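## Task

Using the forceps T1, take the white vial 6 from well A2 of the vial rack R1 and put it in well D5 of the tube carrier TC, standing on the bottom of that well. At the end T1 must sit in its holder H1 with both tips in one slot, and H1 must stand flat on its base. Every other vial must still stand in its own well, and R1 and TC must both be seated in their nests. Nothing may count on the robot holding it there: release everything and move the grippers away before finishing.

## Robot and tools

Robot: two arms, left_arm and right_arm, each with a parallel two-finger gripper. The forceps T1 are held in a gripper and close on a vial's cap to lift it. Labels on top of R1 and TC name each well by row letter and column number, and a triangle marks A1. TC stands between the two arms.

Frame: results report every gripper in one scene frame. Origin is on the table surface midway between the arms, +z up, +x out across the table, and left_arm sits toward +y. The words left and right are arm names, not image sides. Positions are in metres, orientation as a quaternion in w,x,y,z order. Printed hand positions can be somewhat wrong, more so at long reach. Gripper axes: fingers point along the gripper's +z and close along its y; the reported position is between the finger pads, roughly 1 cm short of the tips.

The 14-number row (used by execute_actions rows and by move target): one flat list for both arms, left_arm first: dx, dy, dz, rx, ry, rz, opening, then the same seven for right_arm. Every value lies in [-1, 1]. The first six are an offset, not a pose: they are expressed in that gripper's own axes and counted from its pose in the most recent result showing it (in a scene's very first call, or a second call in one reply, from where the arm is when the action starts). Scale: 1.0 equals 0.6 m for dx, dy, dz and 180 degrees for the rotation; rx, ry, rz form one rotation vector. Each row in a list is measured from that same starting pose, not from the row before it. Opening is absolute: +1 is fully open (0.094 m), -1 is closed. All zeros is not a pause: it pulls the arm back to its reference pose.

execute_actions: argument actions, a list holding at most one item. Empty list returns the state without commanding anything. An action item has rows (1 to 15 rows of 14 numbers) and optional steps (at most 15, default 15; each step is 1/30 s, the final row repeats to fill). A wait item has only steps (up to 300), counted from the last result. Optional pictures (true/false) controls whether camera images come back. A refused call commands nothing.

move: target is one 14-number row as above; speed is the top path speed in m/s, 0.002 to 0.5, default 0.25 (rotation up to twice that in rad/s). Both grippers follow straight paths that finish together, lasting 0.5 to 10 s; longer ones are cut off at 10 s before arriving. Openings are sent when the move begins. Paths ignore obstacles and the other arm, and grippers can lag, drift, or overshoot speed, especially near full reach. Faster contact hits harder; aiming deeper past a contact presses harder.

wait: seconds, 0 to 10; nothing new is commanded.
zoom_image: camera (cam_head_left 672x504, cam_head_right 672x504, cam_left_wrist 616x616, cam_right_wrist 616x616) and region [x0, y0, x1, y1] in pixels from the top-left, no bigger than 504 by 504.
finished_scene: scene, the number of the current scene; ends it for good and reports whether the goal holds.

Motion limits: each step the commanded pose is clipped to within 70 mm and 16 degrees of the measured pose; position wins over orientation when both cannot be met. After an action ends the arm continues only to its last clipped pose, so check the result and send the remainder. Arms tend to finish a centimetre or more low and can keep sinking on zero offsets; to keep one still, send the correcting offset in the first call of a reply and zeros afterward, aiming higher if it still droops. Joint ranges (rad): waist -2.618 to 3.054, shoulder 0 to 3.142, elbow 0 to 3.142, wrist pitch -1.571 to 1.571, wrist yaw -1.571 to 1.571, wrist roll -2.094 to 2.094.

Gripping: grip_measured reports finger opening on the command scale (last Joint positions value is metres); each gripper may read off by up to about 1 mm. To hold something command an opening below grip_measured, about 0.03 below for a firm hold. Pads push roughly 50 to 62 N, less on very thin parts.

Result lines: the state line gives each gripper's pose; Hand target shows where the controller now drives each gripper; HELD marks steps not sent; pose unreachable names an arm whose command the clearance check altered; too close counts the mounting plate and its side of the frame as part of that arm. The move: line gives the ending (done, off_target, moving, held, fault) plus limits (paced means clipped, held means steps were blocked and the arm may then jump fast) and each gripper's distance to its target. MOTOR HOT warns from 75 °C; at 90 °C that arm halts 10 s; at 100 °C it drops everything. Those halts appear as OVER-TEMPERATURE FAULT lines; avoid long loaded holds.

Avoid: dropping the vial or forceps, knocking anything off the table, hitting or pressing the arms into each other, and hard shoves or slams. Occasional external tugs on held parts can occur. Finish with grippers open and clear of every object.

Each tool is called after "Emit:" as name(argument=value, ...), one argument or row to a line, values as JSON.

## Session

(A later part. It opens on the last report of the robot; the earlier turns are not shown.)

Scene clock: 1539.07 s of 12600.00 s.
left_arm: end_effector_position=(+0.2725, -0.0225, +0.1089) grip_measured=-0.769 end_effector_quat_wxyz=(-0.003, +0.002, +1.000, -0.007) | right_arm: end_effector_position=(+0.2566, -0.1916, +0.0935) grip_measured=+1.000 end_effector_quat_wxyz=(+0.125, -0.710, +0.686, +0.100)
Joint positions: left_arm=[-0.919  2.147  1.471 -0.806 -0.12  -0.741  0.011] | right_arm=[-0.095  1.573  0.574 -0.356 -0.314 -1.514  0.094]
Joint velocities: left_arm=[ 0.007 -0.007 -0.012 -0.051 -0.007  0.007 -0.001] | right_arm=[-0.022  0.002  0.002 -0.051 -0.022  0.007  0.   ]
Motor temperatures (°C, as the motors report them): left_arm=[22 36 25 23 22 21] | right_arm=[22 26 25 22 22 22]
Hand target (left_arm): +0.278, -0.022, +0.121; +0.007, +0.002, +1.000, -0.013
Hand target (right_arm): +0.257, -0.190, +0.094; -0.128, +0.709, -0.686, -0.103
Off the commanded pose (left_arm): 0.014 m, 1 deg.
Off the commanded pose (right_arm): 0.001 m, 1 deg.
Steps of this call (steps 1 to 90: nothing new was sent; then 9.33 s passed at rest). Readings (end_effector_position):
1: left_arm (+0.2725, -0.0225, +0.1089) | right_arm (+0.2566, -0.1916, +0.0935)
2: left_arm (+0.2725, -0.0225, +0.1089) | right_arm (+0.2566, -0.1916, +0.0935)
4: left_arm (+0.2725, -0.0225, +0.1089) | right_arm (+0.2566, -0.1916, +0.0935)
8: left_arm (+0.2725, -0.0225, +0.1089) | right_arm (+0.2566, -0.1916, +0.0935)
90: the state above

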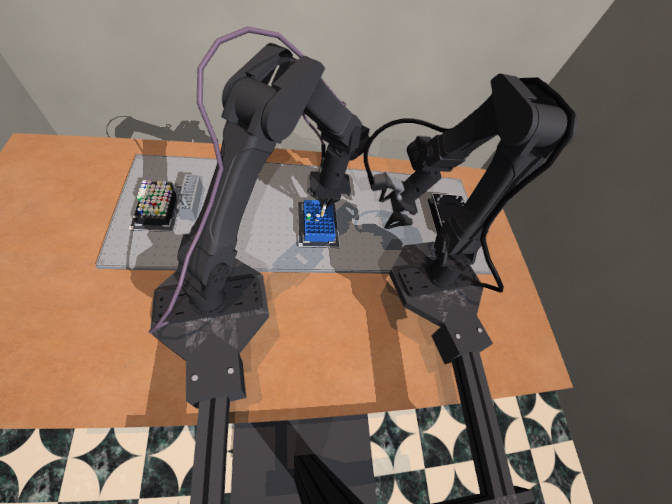

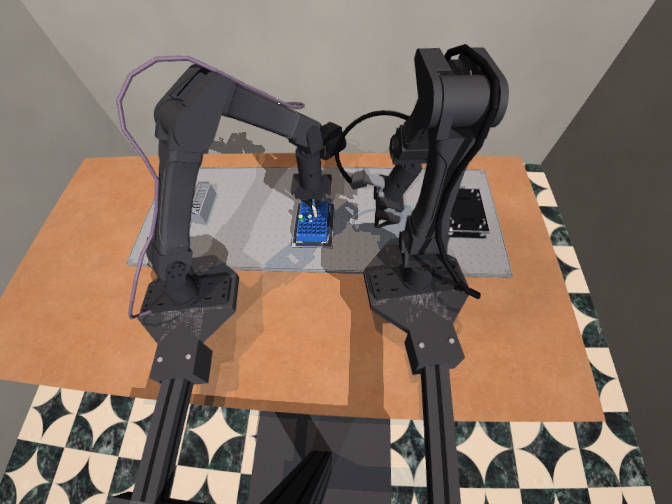

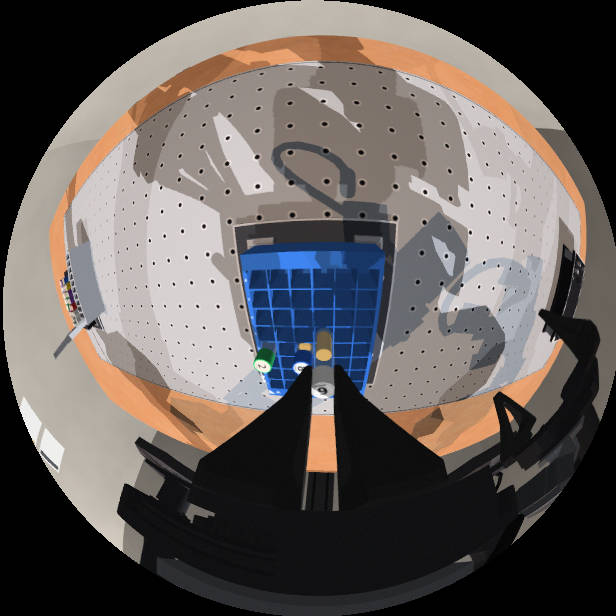

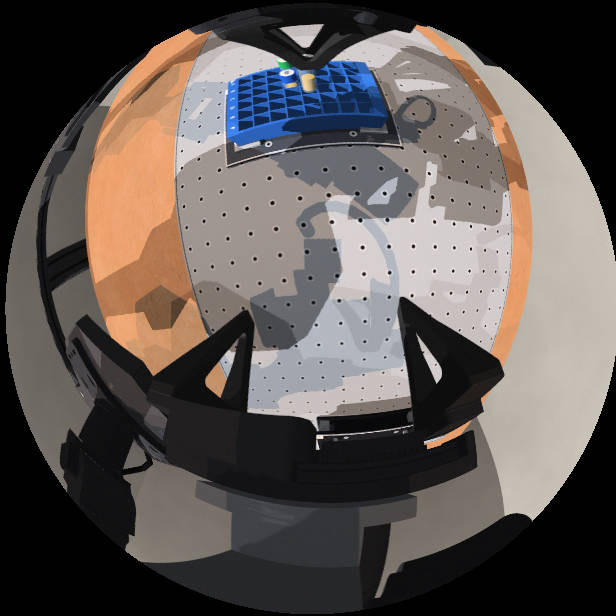

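Emit:
execute_actions(
  actions=[
    {"rows": [[-0.0074, 0.00097, 0.00858, -0.00231, -0.00384, 0, -0.785, -0.002, 0, 0, 0, -0.003, 0, 1], [-0.00753, 0.00083, 0.01053, -0.00259, -0.00388, 0, -0.785, -0.002, 0, 0, 0, -0.003, 0, 1], [-0.00767, 0.0007, 0.01248, -0.00287, -0.00393, 0, -0.785, -0.002, 0, 0, 0, -0.003, 0, 1], [-0.0085, 0.00022, 0.01248, -0.00256, -0.00462, 0, -0.785, -0.002, 0, 0, 0, -0.003, 0, 1], [-0.00936, -0.00025, 0.01248, -0.00226, -0.00531, 0, -0.785, -0.002, 0, 0, 0, -0.003, 0, 1]], "steps": 15},
  ],
  pictures=false,
)

Emit:
execute_actions(
  actions=[
    {"steps": 15},
  ],
)

Emit:
zoom_image(
  camera="cam_right_wrist",
  region=[270, 50, 350, 120],
)

Emit:
zoom_image(
  camera="cam_left_wrist",
  region=[280, 300, 370, 390],
)

Scene clock: 1569.80 s of 12600.00 s.
left_arm: end_effector_position=(+0.2725, -0.0223, +0.1062) grip_measured=-0.769 end_effector_quat_wxyz=(-0.003, +0.002, +1.000, -0.005) | right_arm: end_effector_position=(+0.2566, -0.1916, +0.0935) grip_measured=+1.000 end_effector_quat_wxyz=(+0.125, -0.710, +0.686, +0.100)
Joint positions: left_arm=[-0.919  2.154  1.471 -0.801 -0.124 -0.741  0.011] | right_arm=[-0.095  1.573  0.574 -0.356 -0.314 -1.514  0.094]
Joint velocities: left_arm=[ 0.012 -0.002 -0.007 -0.066 -0.037  0.007  0.001] | right_arm=[ 0.007 -0.017 -0.007 -0.081 -0.081  0.081  0.   ]
Motor temperatures (°C, as the motors report them): left_arm=[22 37 25 23 22 21] | right_arm=[22 26 25 22 22 22]
Hand target (left_arm): +0.278, -0.022, +0.101; +0.006, +0.001, +1.000, -0.004
Hand target (right_arm): +0.257, -0.190, +0.094; -0.128, +0.709, -0.686, -0.103
Off the commanded pose (left_arm): 0.007 m, 1 deg.
Off the commanded pose (right_arm): 0.001 m, 1 deg.
Steps of this call (steps 1 to 90: nothing new was sent; then 27.23 s passed at rest; steps 91 to 105: all 15 steps of this action). Readings (end_effector_position):
91: left_arm (+0.2725, -0.0224, +0.1089) | right_arm (+0.2566, -0.1916, +0.0935)
92: left_arm (+0.2725, -0.0223, +0.1087) | right_arm (+0.2566, -0.1916, +0.0935)
94: left_arm (+0.2726, -0.0224, +0.1071) | right_arm (+0.2566, -0.1916, +0.0935)
98: left_arm (+0.2725, -0.0223, +0.1062) | right_arm (+0.2566, -0.1916, +0.0935)
105: the state above

Scene clock: 1570.30 s of 12600.00 s.
left_arm: end_effector_position=(+0.2725, -0.0223, +0.1062) grip_measured=-0.769 end_effector_quat_wxyz=(-0.003, +0.002, +1.000, -0.005) | right_arm: end_effector_position=(+0.2566, -0.1916, +0.0935) grip_measured=+1.000 end_effector_quat_wxyz=(+0.125, -0.710, +0.686, +0.100)
Joint positions: left_arm=[-0.919  2.154  1.471 -0.801 -0.124 -0.741  0.011] | right_arm=[-0.095  1.573  0.574 -0.356 -0.314 -1.514  0.094]
Joint velocities: left_arm=[ 0.007 -0.017  0.002  0.081 -0.051  0.022 -0.001] | right_arm=[-0.012 -0.012 -0.007  0.007  0.022 -0.11   0.   ]
Motor temperatures (°C, as the motors report them): left_arm=[22 37 25 23 22 21] | right_arm=[22 26 25 22 22 22]
Hand target (left_arm): +0.278, -0.022, +0.101; +0.006, +0.001, +1.000, -0.004
Hand target (right_arm): +0.257, -0.190, +0.094; -0.128, +0.709, -0.686, -0.103
Off the commanded pose (left_arm): 0.007 m, 1 deg.
Off the commanded pose (right_arm): 0.001 m, 1 deg.
Steps of this call (steps 1 to 15: nothing new was sent). Readings (end_effector_position):
1: left_arm (+0.2725, -0.0223, +0.1062) | right_arm (+0.2566, -0.1916, +0.0935)
2: left_arm (+0.2725, -0.0223, +0.1062) | right_arm (+0.2566, -0.1916, +0.0935)
4: left_arm (+0.2725, -0.0223, +0.1062) | right_arm (+0.2566, -0.1916, +0.0935)
8: left_arm (+0.2725, -0.0223, +0.1062) | right_arm (+0.2566, -0.1916, +0.0935)
15: the state above

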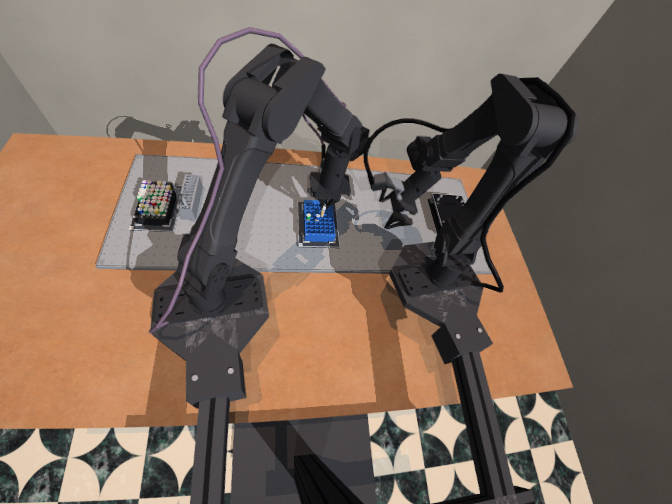

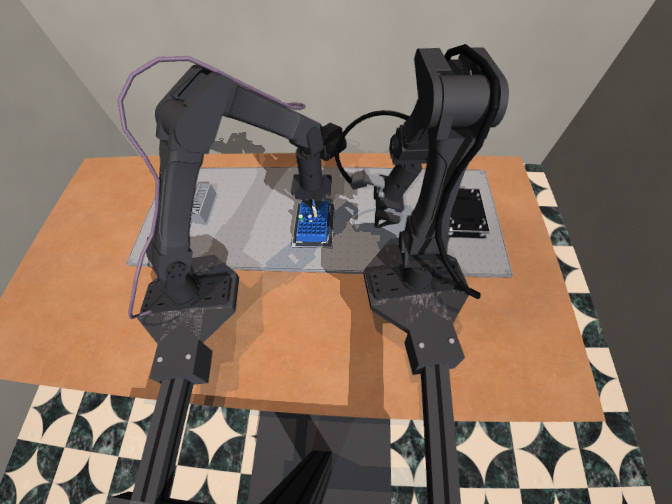

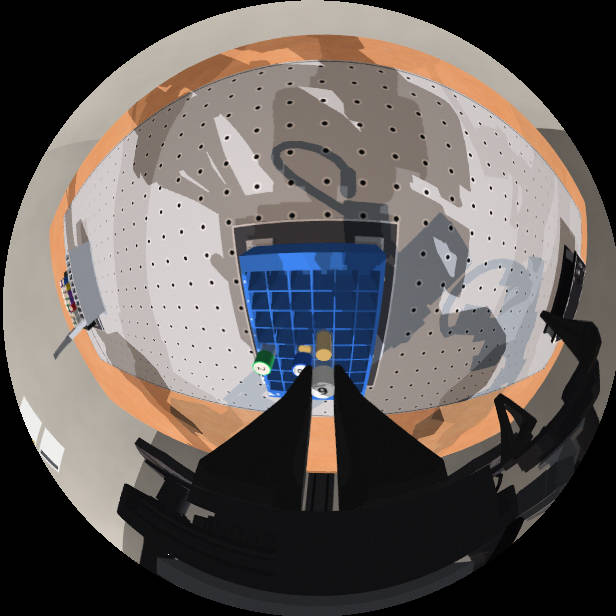

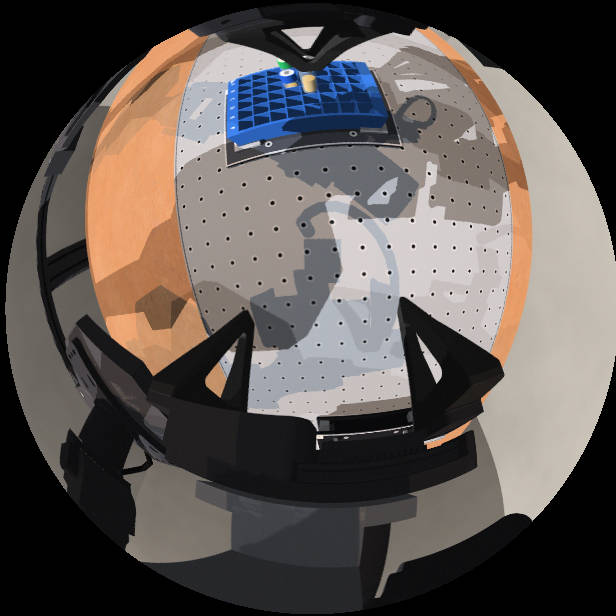

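Region (270, 50, 350, 120) of cam_right_wrist's 616x616 image, scaled by 6.300, with more detail than that image has; it fills the top 441 rows of this view, and the rest is white.

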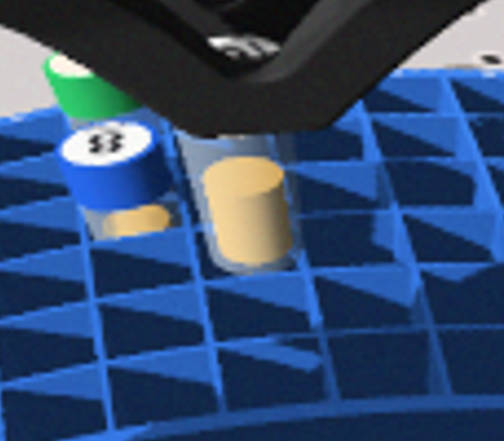

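Region (280, 300, 370, 390) of cam_left_wrist's 616x616 image, scaled by 5.600, with more detail than that image has.

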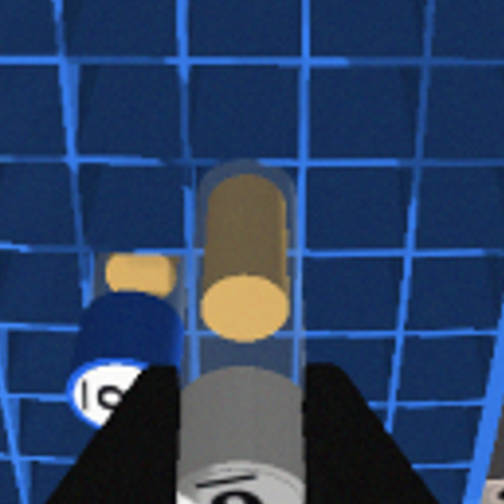

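Emit:
execute_actions(
  actions=[
    {"rows": [[-0.00707, -0.00167, -0.02457, 0.00681, -0.00412, 0, -0.785, -0.002, 0, 0, 0, -0.003, 0, 1], [-0.00707, -0.00167, -0.02457, 0.00681, -0.00412, 0, -0.785, -0.002, 0, 0, 0, -0.003, 0, 1], [-0.0115, -0.00395, -0.0356, 0.01047, -0.00811, 0, -0.785, -0.002, 0, 0, 0, -0.003, 0, 1], [-0.0115, -0.00395, -0.0356, 0.01047, -0.00811, 0, -0.785, -0.002, 0, 0, 0, -0.003, 0, 1], [-0.0115, -0.00395, -0.0356, 0.01047, -0.00811, 0, -0.785, -0.002, 0, 0, 0, -0.003, 0, 1], [-0.0115, -0.00395, -0.0356, 0.01047, -0.00811, 0, -0.785, -0.002, 0, 0, 0, -0.003, 0, 1], [-0.00707, -0.00167, -0.02457, 0.00681, -0.00412, 0, -0.785, -0.002, 0, 0, 0, -0.003, 0, 1]], "steps": 15},
  ],
  pictures=false,
)

Emit:
execute_actions(
  actions=[
    {"steps": 15},
  ],
  pictures=false,
)

Scene clock: 1606.13 s of 12600.00 s.
left_arm: end_effector_position=(+0.2723, -0.0223, +0.1089) grip_measured=-0.769 end_effector_quat_wxyz=(-0.003, +0.002, +1.000, -0.007) | right_arm: end_effector_position=(+0.2566, -0.1916, +0.0935) grip_measured=+1.000 end_effector_quat_wxyz=(+0.125, -0.710, +0.686, +0.100)
Joint positions: left_arm=[-0.919  2.147  1.471 -0.807 -0.12  -0.741  0.011] | right_arm=[-0.095  1.573  0.574 -0.356 -0.314 -1.514  0.094]
Joint velocities: left_arm=[-0.012  0.012 -0.002 -0.066  0.022 -0.051  0.   ] | right_arm=[-0.012 -0.002 -0.012 -0.037 -0.007  0.066  0.   ]
Motor temperatures (°C, as the motors report them): left_arm=[22 35 24 23 22 21] | right_arm=[22 26 25 22 22 22]
Hand target (left_arm): +0.277, -0.023, +0.121; +0.004, +0.002, +1.000, -0.016
Hand target (right_arm): +0.257, -0.190, +0.094; -0.128, +0.709, -0.686, -0.103
Off the commanded pose (left_arm): 0.013 m, 1 deg.
Off the commanded pose (right_arm): 0.001 m, 1 deg.
Steps of this call (steps 1 to 90: nothing new was sent; then 32.33 s passed at rest; steps 91 to 105: all 15 steps of this action). Readings (end_effector_position):
91: left_arm (+0.2724, -0.0223, +0.1066) | right_arm (+0.2566, -0.1916, +0.0935)
92: left_arm (+0.2722, -0.0224, +0.1069) | right_arm (+0.2566, -0.1916, +0.0935)
94: left_arm (+0.2723, -0.0223, +0.1078) | right_arm (+0.2566, -0.1916, +0.0935)
98: left_arm (+0.2726, -0.0226, +0.1089) | right_arm (+0.2566, -0.1916, +0.0935)
105: the state above

Scene clock: 1606.63 s of 12600.00 s.
left_arm: end_effector_position=(+0.2723, -0.0223, +0.1089) grip_measured=-0.769 end_effector_quat_wxyz=(-0.003, +0.002, +1.000, -0.007) | right_arm: end_effector_position=(+0.2566, -0.1916, +0.0935) grip_measured=+1.000 end_effector_quat_wxyz=(+0.125, -0.710, +0.686, +0.100)
Joint positions: left_arm=[-0.919  2.147  1.471 -0.807 -0.12  -0.741  0.011] | right_arm=[-0.095  1.573  0.574 -0.356 -0.314 -1.514  0.094]
Joint velocities: left_arm=[-0.002  0.012  0.002  0.022 -0.066  0.037  0.001] | right_arm=[-0.022 -0.012 -0.002  0.037 -0.007 -0.051  0.   ]
Motor temperatures (°C, as the motors report them): left_arm=[22 35 24 23 22 21] | right_arm=[22 26 25 22 22 22]
Hand target (left_arm): +0.277, -0.023, +0.121; +0.004, +0.002, +1.000, -0.016
Hand target (right_arm): +0.257, -0.190, +0.094; -0.128, +0.709, -0.686, -0.103
Off the commanded pose (left_arm): 0.013 m, 1 deg.
Off the commanded pose (right_arm): 0.001 m, 1 deg.
Steps of this call (steps 1 to 15: nothing new was sent). Readings (end_effector_position):
1: left_arm (+0.2723, -0.0223, +0.1089) | right_arm (+0.2566, -0.1916, +0.0935)
2: left_arm (+0.2723, -0.0223, +0.1089) | right_arm (+0.2566, -0.1916, +0.0935)
4: left_arm (+0.2723, -0.0223, +0.1089) | right_arm (+0.2566, -0.1916, +0.0935)
8: left_arm (+0.2723, -0.0223, +0.1089) | right_arm (+0.2566, -0.1916, +0.0935)
15: the state above

Emit:
execute_actions(
  actions=[
    {"rows": [[-0.00547, -0.00113, 0.00858, -0.00008, -0.0018, 0, -0.785, -0.002, 0, 0, 0, -0.003, 0, 1], [-0.00545, -0.00143, 0.01053, -0.00018, -0.00168, 0, -0.785, -0.002, 0, 0, 0, -0.003, 0, 1], [-0.00544, -0.00173, 0.01248, -0.00029, -0.00156, 0, -0.785, -0.002, 0, 0, 0, -0.003, 0, 1], [-0.00674, -0.0017, 0.01248, -0.00051, -0.00273, 0, -0.785, -0.002, 0, 0, 0, -0.003, 0, 1], [-0.00804, -0.00168, 0.01248, -0.00073, -0.00391, 0, -0.785, -0.002, 0, 0, 0, -0.003, 0, 1], [-0.00885, -0.0008, 0.01248, -0.00167, -0.00477, 0, -0.785, -0.002, 0, 0, 0, -0.003, 0, 1]], "steps": 15},
  ],
  pictures=false,
)

Emit:
execute_actions(
  actions=[
    {"steps": 15},
  ],
)

Emit:
zoom_image(
  camera="cam_right_wrist",
  region=[270, 50, 350, 120],
)

Emit:
zoom_image(
  camera="cam_left_wrist",
  region=[280, 300, 370, 390],
)

Scene clock: 1632.73 s of 12600.00 s.
left_arm: end_effector_position=(+0.2717, -0.0223, +0.1019) grip_measured=-0.769 end_effector_quat_wxyz=(-0.005, +0.002, +1.000, -0.003) | right_arm: end_effector_position=(+0.2566, -0.1916, +0.0935) grip_measured=+1.000 end_effector_quat_wxyz=(+0.125, -0.710, +0.686, +0.100)
Joint positions: left_arm=[-0.919  2.166  1.471 -0.796 -0.124 -0.741  0.011] | right_arm=[-0.095  1.573  0.574 -0.356 -0.314 -1.514  0.094]
Joint velocities: left_arm=[-0.022 -0.017 -0.022 -0.037 -0.051 -0.022 -0.001] | right_arm=[ 0.002 -0.007  0.002  0.037  0.007 -0.022  0.   ]
Motor temperatures (°C, as the motors report them): left_arm=[22 37 25 23 22 21] | right_arm=[22 26 25 22 22 22]
Hand target (left_arm): +0.277, -0.023, +0.101; +0.004, +0.002, +1.000, -0.004
Hand target (right_arm): +0.257, -0.190, +0.094; -0.128, +0.709, -0.686, -0.103
Off the commanded pose (left_arm): 0.006 m, 1 deg.
Off the commanded pose (right_arm): 0.001 m, 1 deg.
Steps of this call (steps 1 to 90: nothing new was sent; then 22.60 s passed at rest; steps 91 to 105: all 15 steps of this action). Readings (end_effector_position):
91: left_arm (+0.2723, -0.0223, +0.1089) | right_arm (+0.2566, -0.1916, +0.0935)
92: left_arm (+0.2723, -0.0224, +0.1088) | right_arm (+0.2566, -0.1916, +0.0935)
94: left_arm (+0.2723, -0.0226, +0.1075) | right_arm (+0.2566, -0.1916, +0.0935)
98: left_arm (+0.2714, -0.0222, +0.1030) | right_arm (+0.2566, -0.1916, +0.0935)
105: the state above

Scene clock: 1633.23 s of 12600.00 s.
left_arm: end_effector_position=(+0.2717, -0.0224, +0.1019) grip_measured=-0.769 end_effector_quat_wxyz=(-0.005, +0.002, +1.000, -0.003) | right_arm: end_effector_position=(+0.2566, -0.1916, +0.0935) grip_measured=+1.000 end_effector_quat_wxyz=(+0.125, -0.710, +0.686, +0.100)
Joint positions: left_arm=[-0.919  2.166  1.471 -0.796 -0.124 -0.741  0.011] | right_arm=[-0.095  1.573  0.574 -0.356 -0.314 -1.514  0.094]
Joint velocities: left_arm=[-0.017  0.017  0.007  0.022 -0.037 -0.022 -0.001] | right_arm=[-0.022  0.002 -0.002  0.022 -0.022 -0.051  0.   ]
Motor temperatures (°C, as the motors report them): left_arm=[22 37 25 23 22 21] | right_arm=[22 26 25 22 22 22]
Hand target (left_arm): +0.277, -0.023, +0.101; +0.004, +0.002, +1.000, -0.004
Hand target (right_arm): +0.257, -0.190, +0.094; -0.128, +0.709, -0.686, -0.103
Off the commanded pose (left_arm): 0.006 m, 1 deg.
Off the commanded pose (right_arm): 0.001 m, 1 deg.
Steps of this call (steps 1 to 15: nothing new was sent). Readings (end_effector_position):
1: left_arm (+0.2717, -0.0223, +0.1019) | right_arm (+0.2566, -0.1916, +0.0935)
2: left_arm (+0.2717, -0.0224, +0.1019) | right_arm (+0.2566, -0.1916, +0.0935)
4: left_arm (+0.2717, -0.0224, +0.1019) | right_arm (+0.2566, -0.1916, +0.0935)
8: left_arm (+0.2717, -0.0224, +0.1019) | right_arm (+0.2566, -0.1916, +0.0935)
15: the state above

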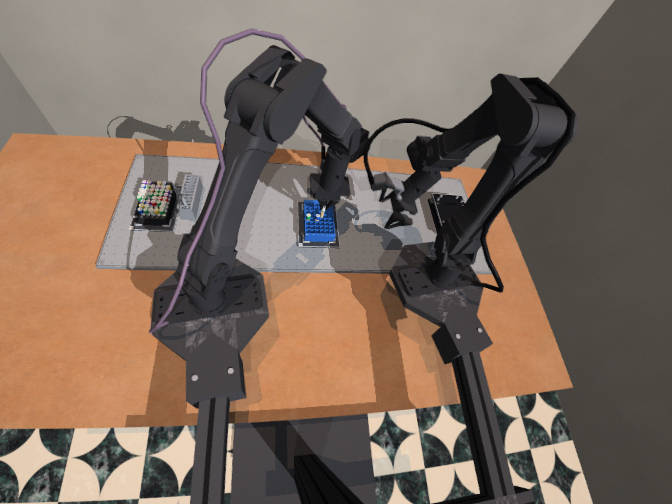

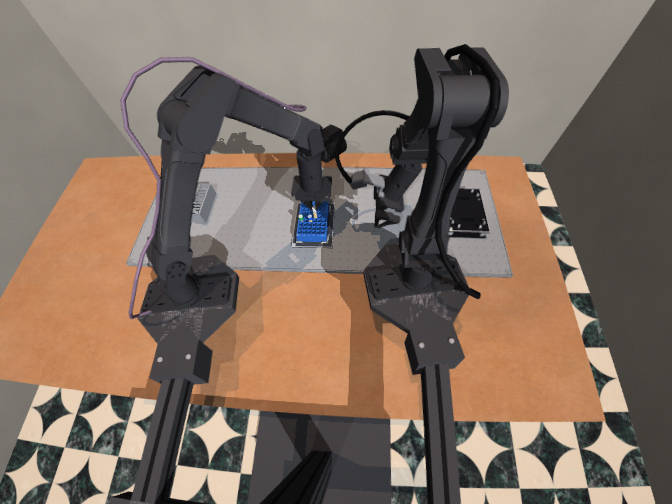

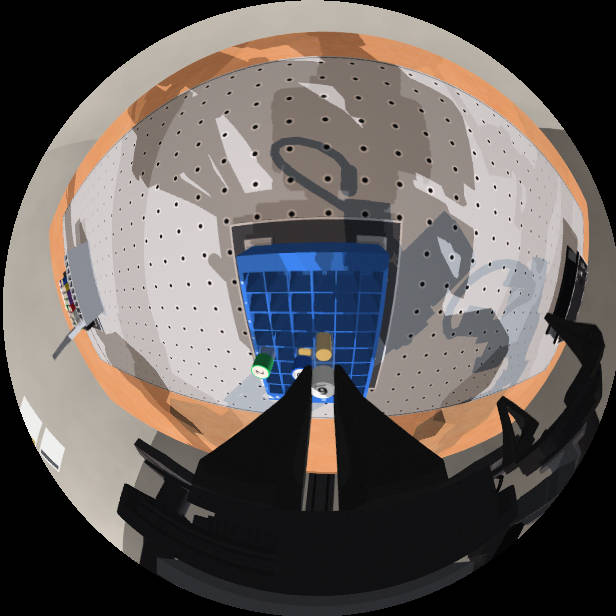

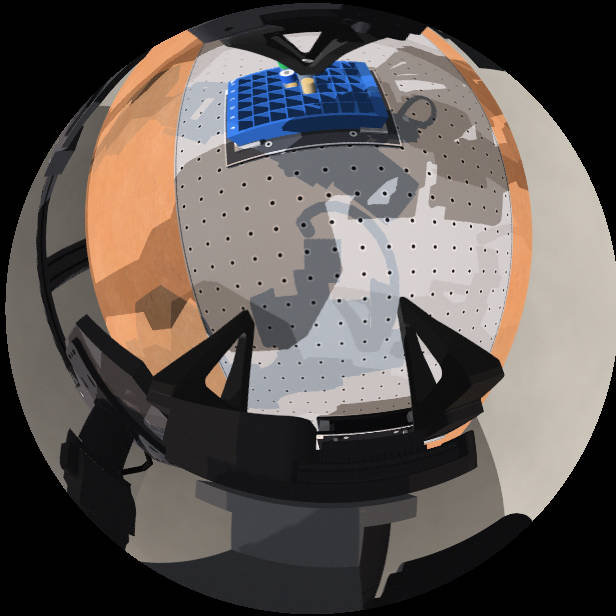

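Region (270, 50, 350, 120) of cam_right_wrist's 616x616 image, scaled by 6.300, with more detail than that image has; it fills the top 441 rows of this view, and the rest is white.

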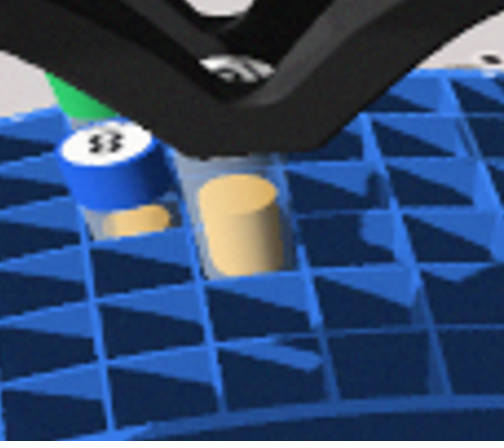

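Region (280, 300, 370, 390) of cam_left_wrist's 616x616 image, scaled by 5.600, with more detail than that image has.

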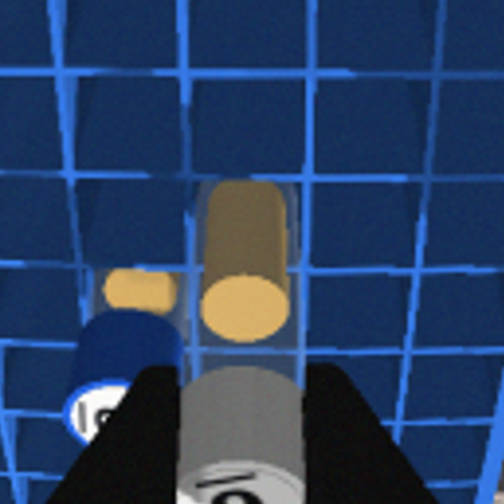

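Emit:
execute_actions(
  actions=[
    {"rows": [[-0.00793, 0.00008, 0.00858, -0.00143, -0.00433, 0, -0.785, -0.002, 0, 0, 0, -0.003, 0, 1], [-0.00817, -0.0001, 0.0102, -0.0016, -0.00449, 0, -0.785, -0.002, 0, 0, 0, -0.003, 0, 1], [-0.0084, -0.00027, 0.01183, -0.00178, -0.00465, 0, -0.785, -0.002, 0, 0, 0, -0.003, 0, 1], [-0.00929, -0.00074, 0.01183, -0.00147, -0.00538, 0, -0.785, -0.002, 0, 0, 0, -0.003, 0, 1], [-0.01017, -0.00121, 0.01183, -0.00117, -0.0061, 0, -0.785, -0.002, 0, 0, 0, -0.003, 0, 1], [-0.01106, -0.00168, 0.01183, -0.00086, -0.00683, 0, -0.785, -0.002, 0, 0, 0, -0.003, 0, 1]], "steps": 15},
  ],
  pictures=false,
)

Emit:
execute_actions(
  actions=[
    {"steps": 15},
  ],
  pictures=false,
)

Scene clock: 1658.93 s of 12600.00 s.
left_arm: end_effector_position=(+0.2722, -0.0229, +0.0955) grip_measured=-0.769 end_effector_quat_wxyz=(-0.004, +0.002, +1.000, -0.001) | right_arm: end_effector_position=(+0.2566, -0.1916, +0.0935) grip_measured=+1.000 end_effector_quat_wxyz=(+0.125, -0.710, +0.686, +0.100)
Joint positions: left_arm=[-0.919  2.182  1.471 -0.781 -0.128 -0.741  0.011] | right_arm=[-0.095  1.573  0.574 -0.356 -0.314 -1.514  0.094]
Joint velocities: left_arm=[ 0.017 -0.007 -0.007 -0.007 -0.007 -0.066  0.001] | right_arm=[ 0.012 -0.012 -0.007 -0.037  0.066 -0.081  0.   ]
Motor temperatures (°C, as the motors report them): left_arm=[22 36 24 23 22 21] | right_arm=[22 26 25 22 22 22]
Hand target (left_arm): +0.278, -0.023, +0.095; +0.006, +0.002, +1.000, -0.002
Hand target (right_arm): +0.257, -0.190, +0.094; -0.128, +0.709, -0.686, -0.103
Off the commanded pose (left_arm): 0.006 m, 1 deg.
Off the commanded pose (right_arm): 0.001 m, 1 deg.
Steps of this call (steps 1 to 90: nothing new was sent; then 22.20 s passed at rest; steps 91 to 105: all 15 steps of this action). Readings (end_effector_position):
91: left_arm (+0.2719, -0.0224, +0.1019) | right_arm (+0.2566, -0.1916, +0.0935)
92: left_arm (+0.2720, -0.0225, +0.1019) | right_arm (+0.2566, -0.1916, +0.0935)
94: left_arm (+0.2722, -0.0227, +0.1009) | right_arm (+0.2566, -0.1916, +0.0935)
98: left_arm (+0.2719, -0.0226, +0.0967) | right_arm (+0.2566, -0.1916, +0.0935)
105: the state above

Scene clock: 1659.43 s of 12600.00 s.
left_arm: end_effector_position=(+0.2722, -0.0229, +0.0955) grip_measured=-0.769 end_effector_quat_wxyz=(-0.004, +0.002, +1.000, -0.001) | right_arm: end_effector_position=(+0.2566, -0.1916, +0.0935) grip_measured=+1.000 end_effector_quat_wxyz=(+0.125, -0.710, +0.686, +0.100)
Joint positions: left_arm=[-0.919  2.182  1.471 -0.781 -0.128 -0.741  0.011] | right_arm=[-0.095  1.573  0.574 -0.356 -0.314 -1.514  0.094]
Joint velocities: left_arm=[-0.012  0.002 -0.007 -0.022 -0.022 -0.007 -0.   ] | right_arm=[ 0.007 -0.002 -0.002  0.007 -0.095 -0.066  0.   ]
Motor temperatures (°C, as the motors report them): left_arm=[22 36 24 23 22 21] | right_arm=[22 26 25 22 22 22]
Hand target (left_arm): +0.278, -0.023, +0.095; +0.006, +0.002, +1.000, -0.002
Hand target (right_arm): +0.257, -0.190, +0.094; -0.128, +0.709, -0.686, -0.103
Off the commanded pose (left_arm): 0.006 m, 1 deg.
Off the commanded pose (right_arm): 0.001 m, 1 deg.
Steps of this call (steps 1 to 15: nothing new was sent). Readings (end_effector_position):
1: left_arm (+0.2722, -0.0229, +0.0955) | right_arm (+0.2566, -0.1916, +0.0935)
2: left_arm (+0.2722, -0.0229, +0.0955) | right_arm (+0.2566, -0.1916, +0.0935)
4: left_arm (+0.2722, -0.0229, +0.0955) | right_arm (+0.2566, -0.1916, +0.0935)
8: left_arm (+0.2722, -0.0229, +0.0955) | right_arm (+0.2566, -0.1916, +0.0935)
15: the state above

Emit:
execute_actions(
  actions=[
    {"rows": [[-0.00731, 0.00065, 0.00858, -0.00186, -0.00386, 0, -0.785, -0.002, 0, 0, 0, -0.003, 0, 1], [-0.00734, 0.00056, 0.0102, -0.00208, -0.00385, 0, -0.785, -0.002, 0, 0, 0, -0.003, 0, 1], [-0.00737, 0.00047, 0.01183, -0.00231, -0.00384, 0, -0.785, -0.002, 0, 0, 0, -0.003, 0, 1], [-0.00817, 0.0, 0.01183, -0.002, -0.00449, 0, -0.785, -0.002, 0, 0, 0, -0.003, 0, 1], [-0.00898, -0.00046, 0.01183, -0.00169, -0.00515, 0, -0.785, -0.002, 0, 0, 0, -0.003, 0, 1], [-0.00978, -0.00093, 0.01183, -0.00138, -0.0058, 0, -0.785, -0.002, 0, 0, 0, -0.003, 0, 1]], "steps": 15},
  ],
  pictures=false,
)

Emit:
execute_actions(
  actions=[
    {"steps": 10},
  ],
)

Emit:
zoom_image(
  camera="cam_right_wrist",
  region=[260, 40, 360, 120],
)

Emit:
zoom_image(
  camera="cam_left_wrist",
  region=[270, 310, 380, 420],
)

Scene clock: 1684.60 s of 12600.00 s.
left_arm: end_effector_position=(+0.2721, -0.0230, +0.0890) grip_measured=-0.769 end_effector_quat_wxyz=(-0.005, +0.003, +1.000, +0.002) | right_arm: end_effector_position=(+0.2566, -0.1916, +0.0935) grip_measured=+1.000 end_effector_quat_wxyz=(+0.125, -0.710, +0.686, +0.100)
Joint positions: left_arm=[-0.919  2.2    1.471 -0.768 -0.132 -0.741  0.011] | right_arm=[-0.095  1.573  0.574 -0.356 -0.314 -1.514  0.094]
Joint velocities: left_arm=[ 0.002 -0.012 -0.007 -0.037  0.022  0.022  0.001] | right_arm=[-0.007  0.007 -0.012 -0.007  0.022  0.051  0.   ]
Motor temperatures (°C, as the motors report them): left_arm=[22 36 24 23 22 21] | right_arm=[22 26 25 22 22 22]
Hand target (left_arm): +0.278, -0.023, +0.088; +0.005, +0.002, +1.000, +0.001
Hand target (right_arm): +0.257, -0.190, +0.094; -0.128, +0.709, -0.686, -0.103
Off the commanded pose (left_arm): 0.006 m, 1 deg.
Off the commanded pose (right_arm): 0.001 m, 1 deg.
Steps of this call (steps 1 to 90: nothing new was sent; then 21.67 s passed at rest; steps 91 to 105: all 15 steps of this action). Readings (end_effector_position):
91: left_arm (+0.2722, -0.0229, +0.0955) | right_arm (+0.2566, -0.1916, +0.0935)
92: left_arm (+0.2722, -0.0228, +0.0955) | right_arm (+0.2566, -0.1916, +0.0935)
94: left_arm (+0.2721, -0.0229, +0.0943) | right_arm (+0.2566, -0.1916, +0.0935)
98: left_arm (+0.2717, -0.0229, +0.0901) | right_arm (+0.2566, -0.1916, +0.0935)
105: the state above

Scene clock: 1684.93 s of 12600.00 s.
left_arm: end_effector_position=(+0.2721, -0.0230, +0.0890) grip_measured=-0.769 end_effector_quat_wxyz=(-0.005, +0.003, +1.000, +0.002) | right_arm: end_effector_position=(+0.2566, -0.1916, +0.0935) grip_measured=+1.000 end_effector_quat_wxyz=(+0.125, -0.710, +0.686, +0.100)
Joint positions: left_arm=[-0.919  2.2    1.471 -0.768 -0.132 -0.741  0.011] | right_arm=[-0.095  1.573  0.574 -0.356 -0.314 -1.514  0.094]
Joint velocities: left_arm=[-0.027  0.002 -0.022  0.037 -0.081 -0.066 -0.   ] | right_arm=[-0.007  0.002 -0.022  0.051 -0.022 -0.022  0.   ]
Motor temperatures (°C, as the motors report them): left_arm=[22 36 24 23 22 21] | right_arm=[22 26 25 22 22 22]
Hand target (left_arm): +0.278, -0.023, +0.088; +0.005, +0.002, +1.000, +0.001
Hand target (right_arm): +0.257, -0.190, +0.094; -0.128, +0.709, -0.686, -0.103
Off the commanded pose (left_arm): 0.006 m, 1 deg.
Off the commanded pose (right_arm): 0.001 m, 1 deg.
Steps of this call (steps 1 to 10: nothing new was sent). Readings (end_effector_position):
1: left_arm (+0.2721, -0.0230, +0.0890) | right_arm (+0.2566, -0.1916, +0.0935)
2: left_arm (+0.2721, -0.0230, +0.0890) | right_arm (+0.2566, -0.1916, +0.0935)
4: left_arm (+0.2721, -0.0230, +0.0890) | right_arm (+0.2566, -0.1916, +0.0935)
8: left_arm (+0.2721, -0.0230, +0.0890) | right_arm (+0.2566, -0.1916, +0.0935)
10: the state above

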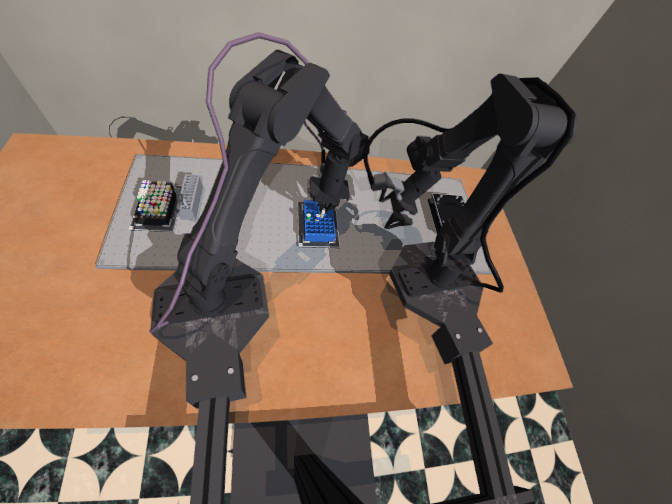

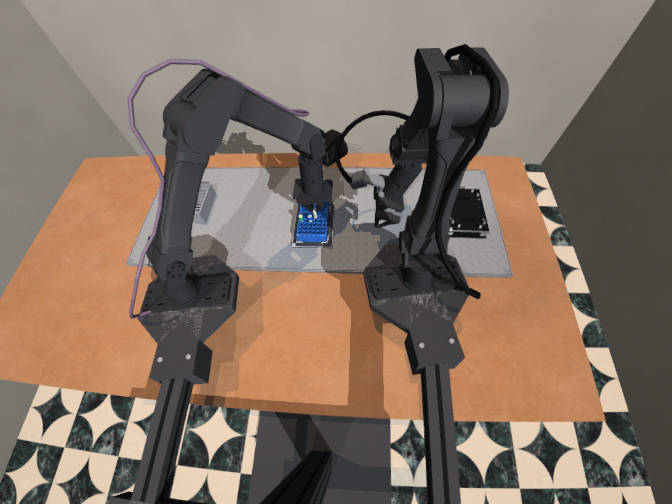

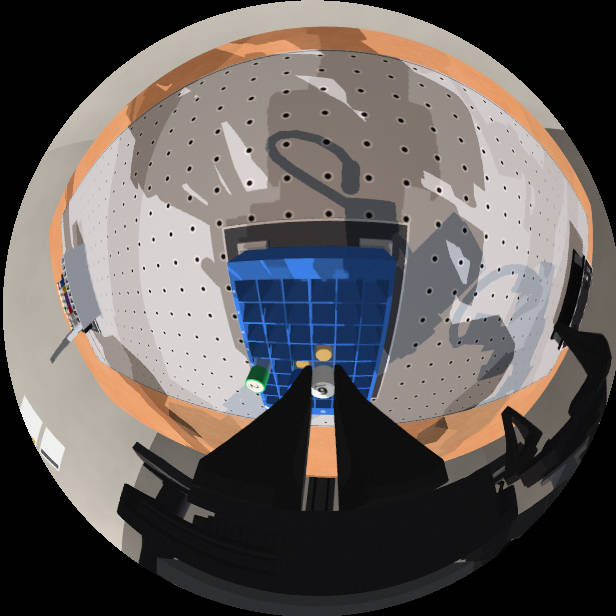

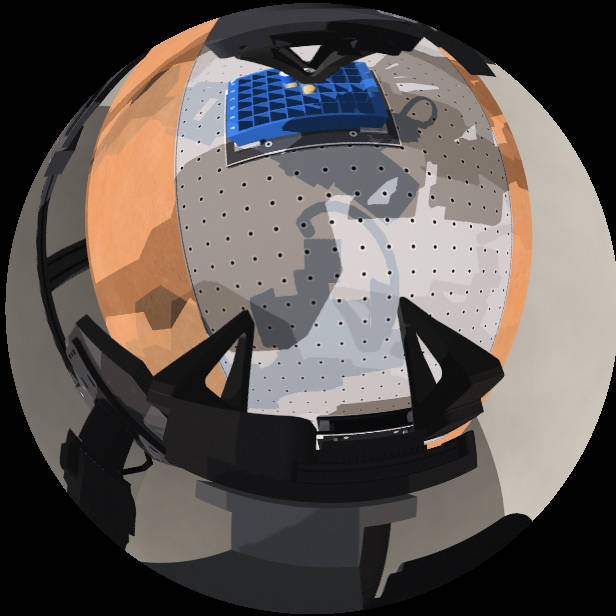

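Region (260, 40, 360, 120) of cam_right_wrist's 616x616 image, scaled by 5.040, with more detail than that image has; it fills the top 403 rows of this view, and the rest is white.

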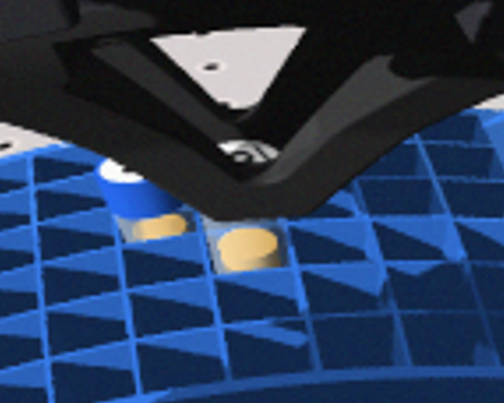

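Region (270, 310, 380, 420) of cam_left_wrist's 616x616 image, scaled by 4.582, with more detail than that image has.

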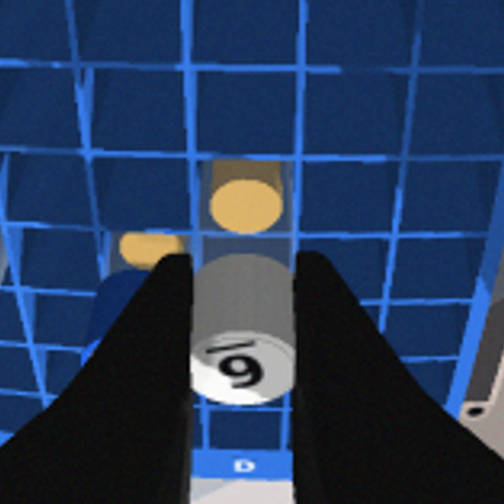

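Emit:
execute_actions(
  actions=[
    {"rows": [[-0.00731, 0.00065, 0.00858, -0.00186, -0.00386, 0, -0.785, -0.002, 0, 0, 0, -0.003, 0, 1], [-0.00734, 0.00056, 0.0102, -0.00208, -0.00385, 0, -0.785, -0.002, 0, 0, 0, -0.003, 0, 1], [-0.00737, 0.00047, 0.01183, -0.00231, -0.00384, 0, -0.785, -0.002, 0, 0, 0, -0.003, 0, 1], [-0.00817, -0.00013, 0.01183, -0.00181, -0.00454, 0, -0.785, -0.002, 0, 0, 0, -0.003, 0, 1], [-0.00897, -0.00073, 0.01183, -0.00132, -0.00523, 0, -0.785, -0.002, 0, 0, 0, -0.003, 0, 1], [-0.00977, -0.00133, 0.01183, -0.00082, -0.00593, 0, -0.785, -0.002, 0, 0, 0, -0.003, 0, 1]], "steps": 15},
  ],
  pictures=false,
)

Emit:
execute_actions(
  actions=[
    {"steps": 10},
  ],
)

Emit:
zoom_image(
  camera="cam_right_wrist",
  region=[260, 40, 360, 120],
)

Emit:
zoom_image(
  camera="cam_left_wrist",
  region=[250, 310, 380, 420],
)

Scene clock: 1710.87 s of 12600.00 s.
left_arm: end_effector_position=(+0.2719, -0.0233, +0.0837) grip_measured=-0.769 end_effector_quat_wxyz=(-0.005, +0.003, +1.000, +0.004) | right_arm: end_effector_position=(+0.2566, -0.1916, +0.0935) grip_measured=+1.000 end_effector_quat_wxyz=(+0.125, -0.710, +0.686, +0.100)
Joint positions: left_arm=[-0.919  2.213  1.471 -0.758 -0.134 -0.741  0.011] | right_arm=[-0.095  1.573  0.574 -0.356 -0.314 -1.514  0.094]
Joint velocities: left_arm=[-0.022  0.012  0.002  0.022 -0.007 -0.081  0.   ] | right_arm=[-0.017  0.007  0.007 -0.066  0.007 -0.022  0.   ]
Motor temperatures (°C, as the motors report them): left_arm=[22 36 24 23 22 21] | right_arm=[22 26 25 22 22 22]
Hand target (left_arm): +0.278, -0.024, +0.082; +0.005, +0.003, +1.000, +0.003
Hand target (right_arm): +0.257, -0.190, +0.094; -0.128, +0.709, -0.686, -0.103
Off the commanded pose (left_arm): 0.006 m, 1 deg.
Off the commanded pose (right_arm): 0.001 m, 1 deg.
Steps of this call (steps 1 to 90: nothing new was sent; then 22.43 s passed at rest; steps 91 to 105: all 15 steps of this action). Readings (end_effector_position):
91: left_arm (+0.2721, -0.0230, +0.0890) | right_arm (+0.2566, -0.1916, +0.0935)
92: left_arm (+0.2721, -0.0230, +0.0890) | right_arm (+0.2566, -0.1916, +0.0935)
94: left_arm (+0.2721, -0.0230, +0.0880) | right_arm (+0.2566, -0.1916, +0.0935)
98: left_arm (+0.2717, -0.0232, +0.0840) | right_arm (+0.2566, -0.1916, +0.0935)
105: the state above

Scene clock: 1711.20 s of 12600.00 s.
left_arm: end_effector_position=(+0.2719, -0.0233, +0.0837) grip_measured=-0.769 end_effector_quat_wxyz=(-0.005, +0.003, +1.000, +0.004) | right_arm: end_effector_position=(+0.2566, -0.1916, +0.0935) grip_measured=+1.000 end_effector_quat_wxyz=(+0.125, -0.710, +0.686, +0.100)
Joint positions: left_arm=[-0.919  2.213  1.471 -0.758 -0.134 -0.741  0.011] | right_arm=[-0.095  1.573  0.574 -0.356 -0.314 -1.514  0.094]
Joint velocities: left_arm=[-0.012 -0.007 -0.012 -0.022 -0.051  0.051 -0.001] | right_arm=[ 0.002  0.002  0.007 -0.051 -0.051 -0.066  0.   ]
Motor temperatures (°C, as the motors report them): left_arm=[22 36 24 23 22 21] | right_arm=[22 26 25 22 22 22]
Hand target (left_arm): +0.278, -0.024, +0.082; +0.005, +0.003, +1.000, +0.003
Hand target (right_arm): +0.257, -0.190, +0.094; -0.128, +0.709, -0.686, -0.103
Off the commanded pose (left_arm): 0.006 m, 1 deg.
Off the commanded pose (right_arm): 0.001 m, 1 deg.
Steps of this call (steps 1 to 10: nothing new was sent). Readings (end_effector_position):
1: left_arm (+0.2719, -0.0233, +0.0837) | right_arm (+0.2566, -0.1916, +0.0935)
2: left_arm (+0.2719, -0.0233, +0.0837) | right_arm (+0.2566, -0.1916, +0.0935)
4: left_arm (+0.2719, -0.0233, +0.0837) | right_arm (+0.2566, -0.1916, +0.0935)
8: left_arm (+0.2719, -0.0233, +0.0837) | right_arm (+0.2566, -0.1916, +0.0935)
10: the state above

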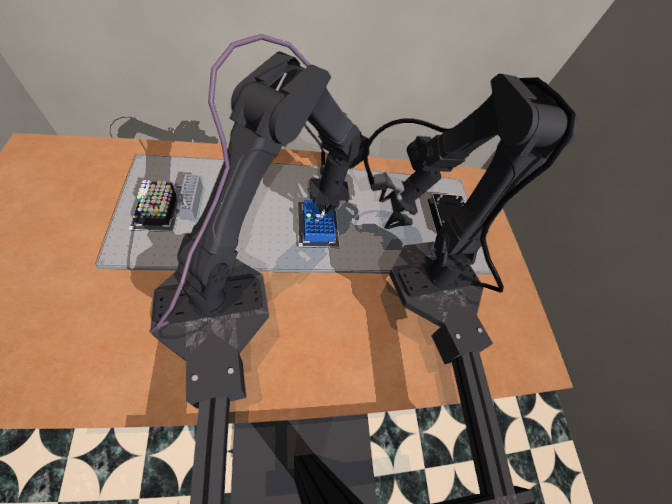

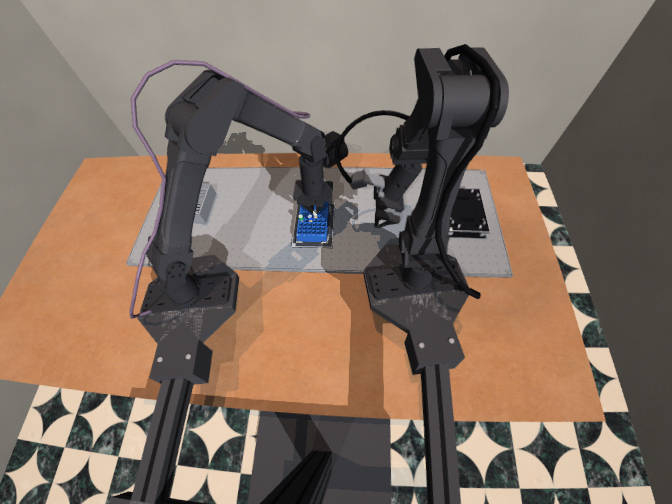

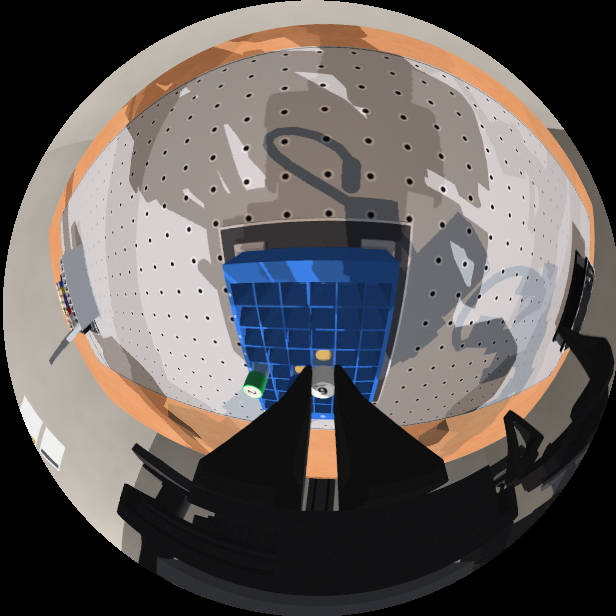

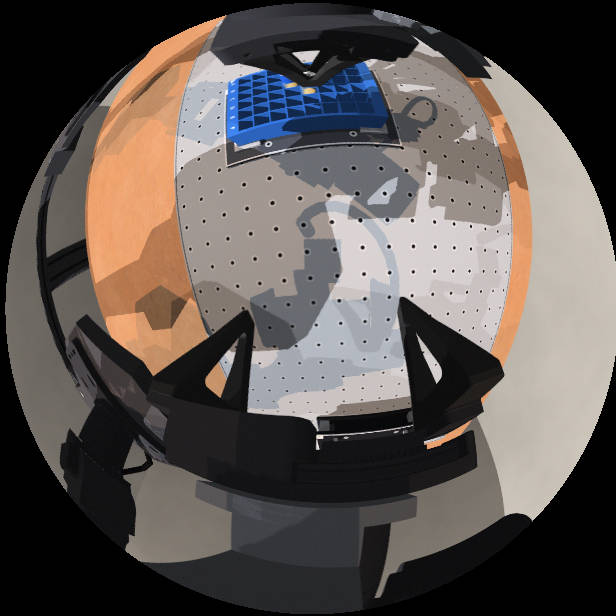

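Region (260, 40, 360, 120) of cam_right_wrist's 616x616 image, scaled by 5.040, with more detail than that image has; it fills the top 403 rows of this view, and the rest is white.

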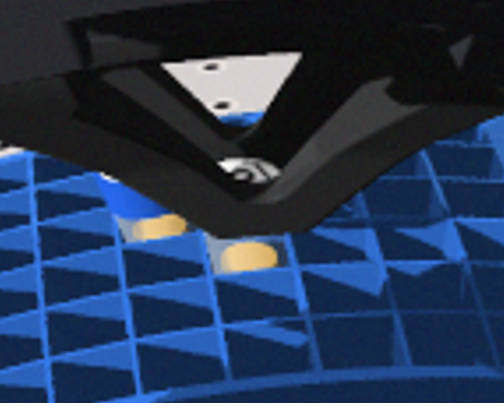

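Region (250, 310, 380, 420) of cam_left_wrist's 616x616 image, scaled by 3.877, with more detail than that image has; it fills the top 426 rows of this view, and the rest is white.

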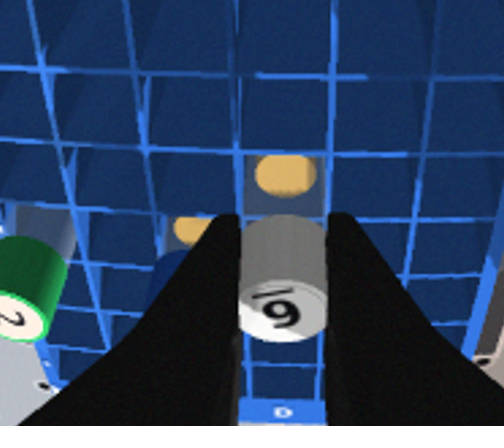

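Emit:
zoom_image(
  camera="cam_head_left",
  region=[290, 185, 350, 240],
)

Emit:
zoom_image(
  camera="cam_head_right",
  region=[283, 185, 343, 240],
)

Region (290, 185, 350, 240) of cam_head_left's 672x504 image, scaled by 8.400, with more detail than that image has; it fills the top 462 rows of this view, and the rest is white.

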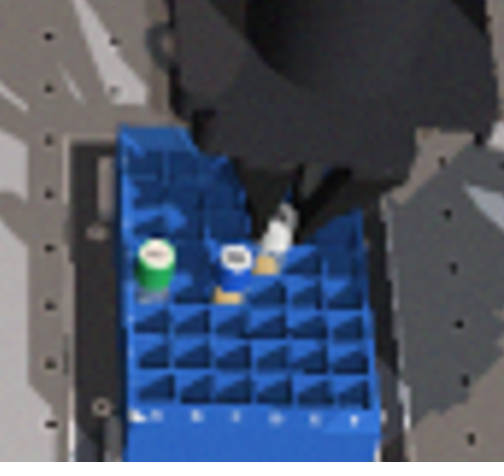

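Region (283, 185, 343, 240) of cam_head_right's 672x504 image, scaled by 8.400, with more detail than that image has; it fills the top 462 rows of this view, and the rest is white.

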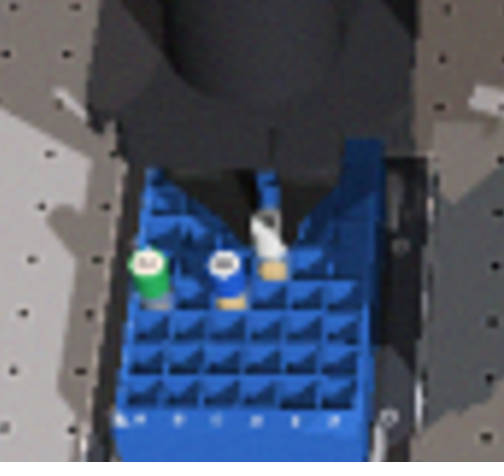

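Emit:
execute_actions(
  actions=[
    {"rows": [[-0.00731, 0.00065, 0.00858, -0.00186, -0.00386, 0, -0.785, -0.002, 0, 0, 0, -0.003, 0, 1], [-0.00734, 0.00056, 0.0102, -0.00208, -0.00385, 0, -0.785, -0.002, 0, 0, 0, -0.003, 0, 1], [-0.00737, 0.00047, 0.01183, -0.00231, -0.00384, 0, -0.785, -0.002, 0, 0, 0, -0.003, 0, 1], [-0.0078, 0.0002, 0.01183, -0.00206, -0.0042, 0, -0.785, -0.002, 0, 0, 0, -0.003, 0, 1]], "steps": 12},
  ],
  pictures=false,
)

Scene clock: 1760.40 s of 12600.00 s.
left_arm: end_effector_position=(+0.2716, -0.0231, +0.0811) grip_measured=-0.769 end_effector_quat_wxyz=(-0.005, +0.003, +1.000, +0.006) | right_arm: end_effector_position=(+0.2566, -0.1916, +0.0935) grip_measured=+1.000 end_effector_quat_wxyz=(+0.125, -0.710, +0.686, +0.100)
Joint positions: left_arm=[-0.919  2.22   1.471 -0.754 -0.136 -0.741  0.011] | right_arm=[-0.095  1.573  0.574 -0.356 -0.314 -1.514  0.094]
Joint velocities: left_arm=[-0.032 -0.017  0.002  0.095  0.037  0.007  0.001] | right_arm=[ 0.002  0.022 -0.007  0.007  0.037 -0.066  0.   ]
Motor temperatures (°C, as the motors report them): left_arm=[22 36 24 23 22 21] | right_arm=[22 26 25 22 22 22]
Hand target (left_arm): +0.276, -0.023, +0.077; +0.002, +0.003, +1.000, +0.007
Hand target (right_arm): +0.257, -0.190, +0.094; -0.128, +0.709, -0.686, -0.103
Off the commanded pose (left_arm): 0.007 m, 1 deg.
Off the commanded pose (right_arm): 0.001 m, 1 deg.
Steps of this call (steps 1 to 90: nothing new was sent; then 45.80 s passed at rest; steps 91 to 102: all 12 steps of this action). Readings (end_effector_position):
91: left_arm (+0.2719, -0.0233, +0.0837) | right_arm (+0.2566, -0.1916, +0.0935)
92: left_arm (+0.2719, -0.0233, +0.0837) | right_arm (+0.2566, -0.1916, +0.0935)
94: left_arm (+0.2718, -0.0231, +0.0829) | right_arm (+0.2566, -0.1916, +0.0935)
98: left_arm (+0.2716, -0.0231, +0.0811) | right_arm (+0.2566, -0.1916, +0.0935)
102: the state above


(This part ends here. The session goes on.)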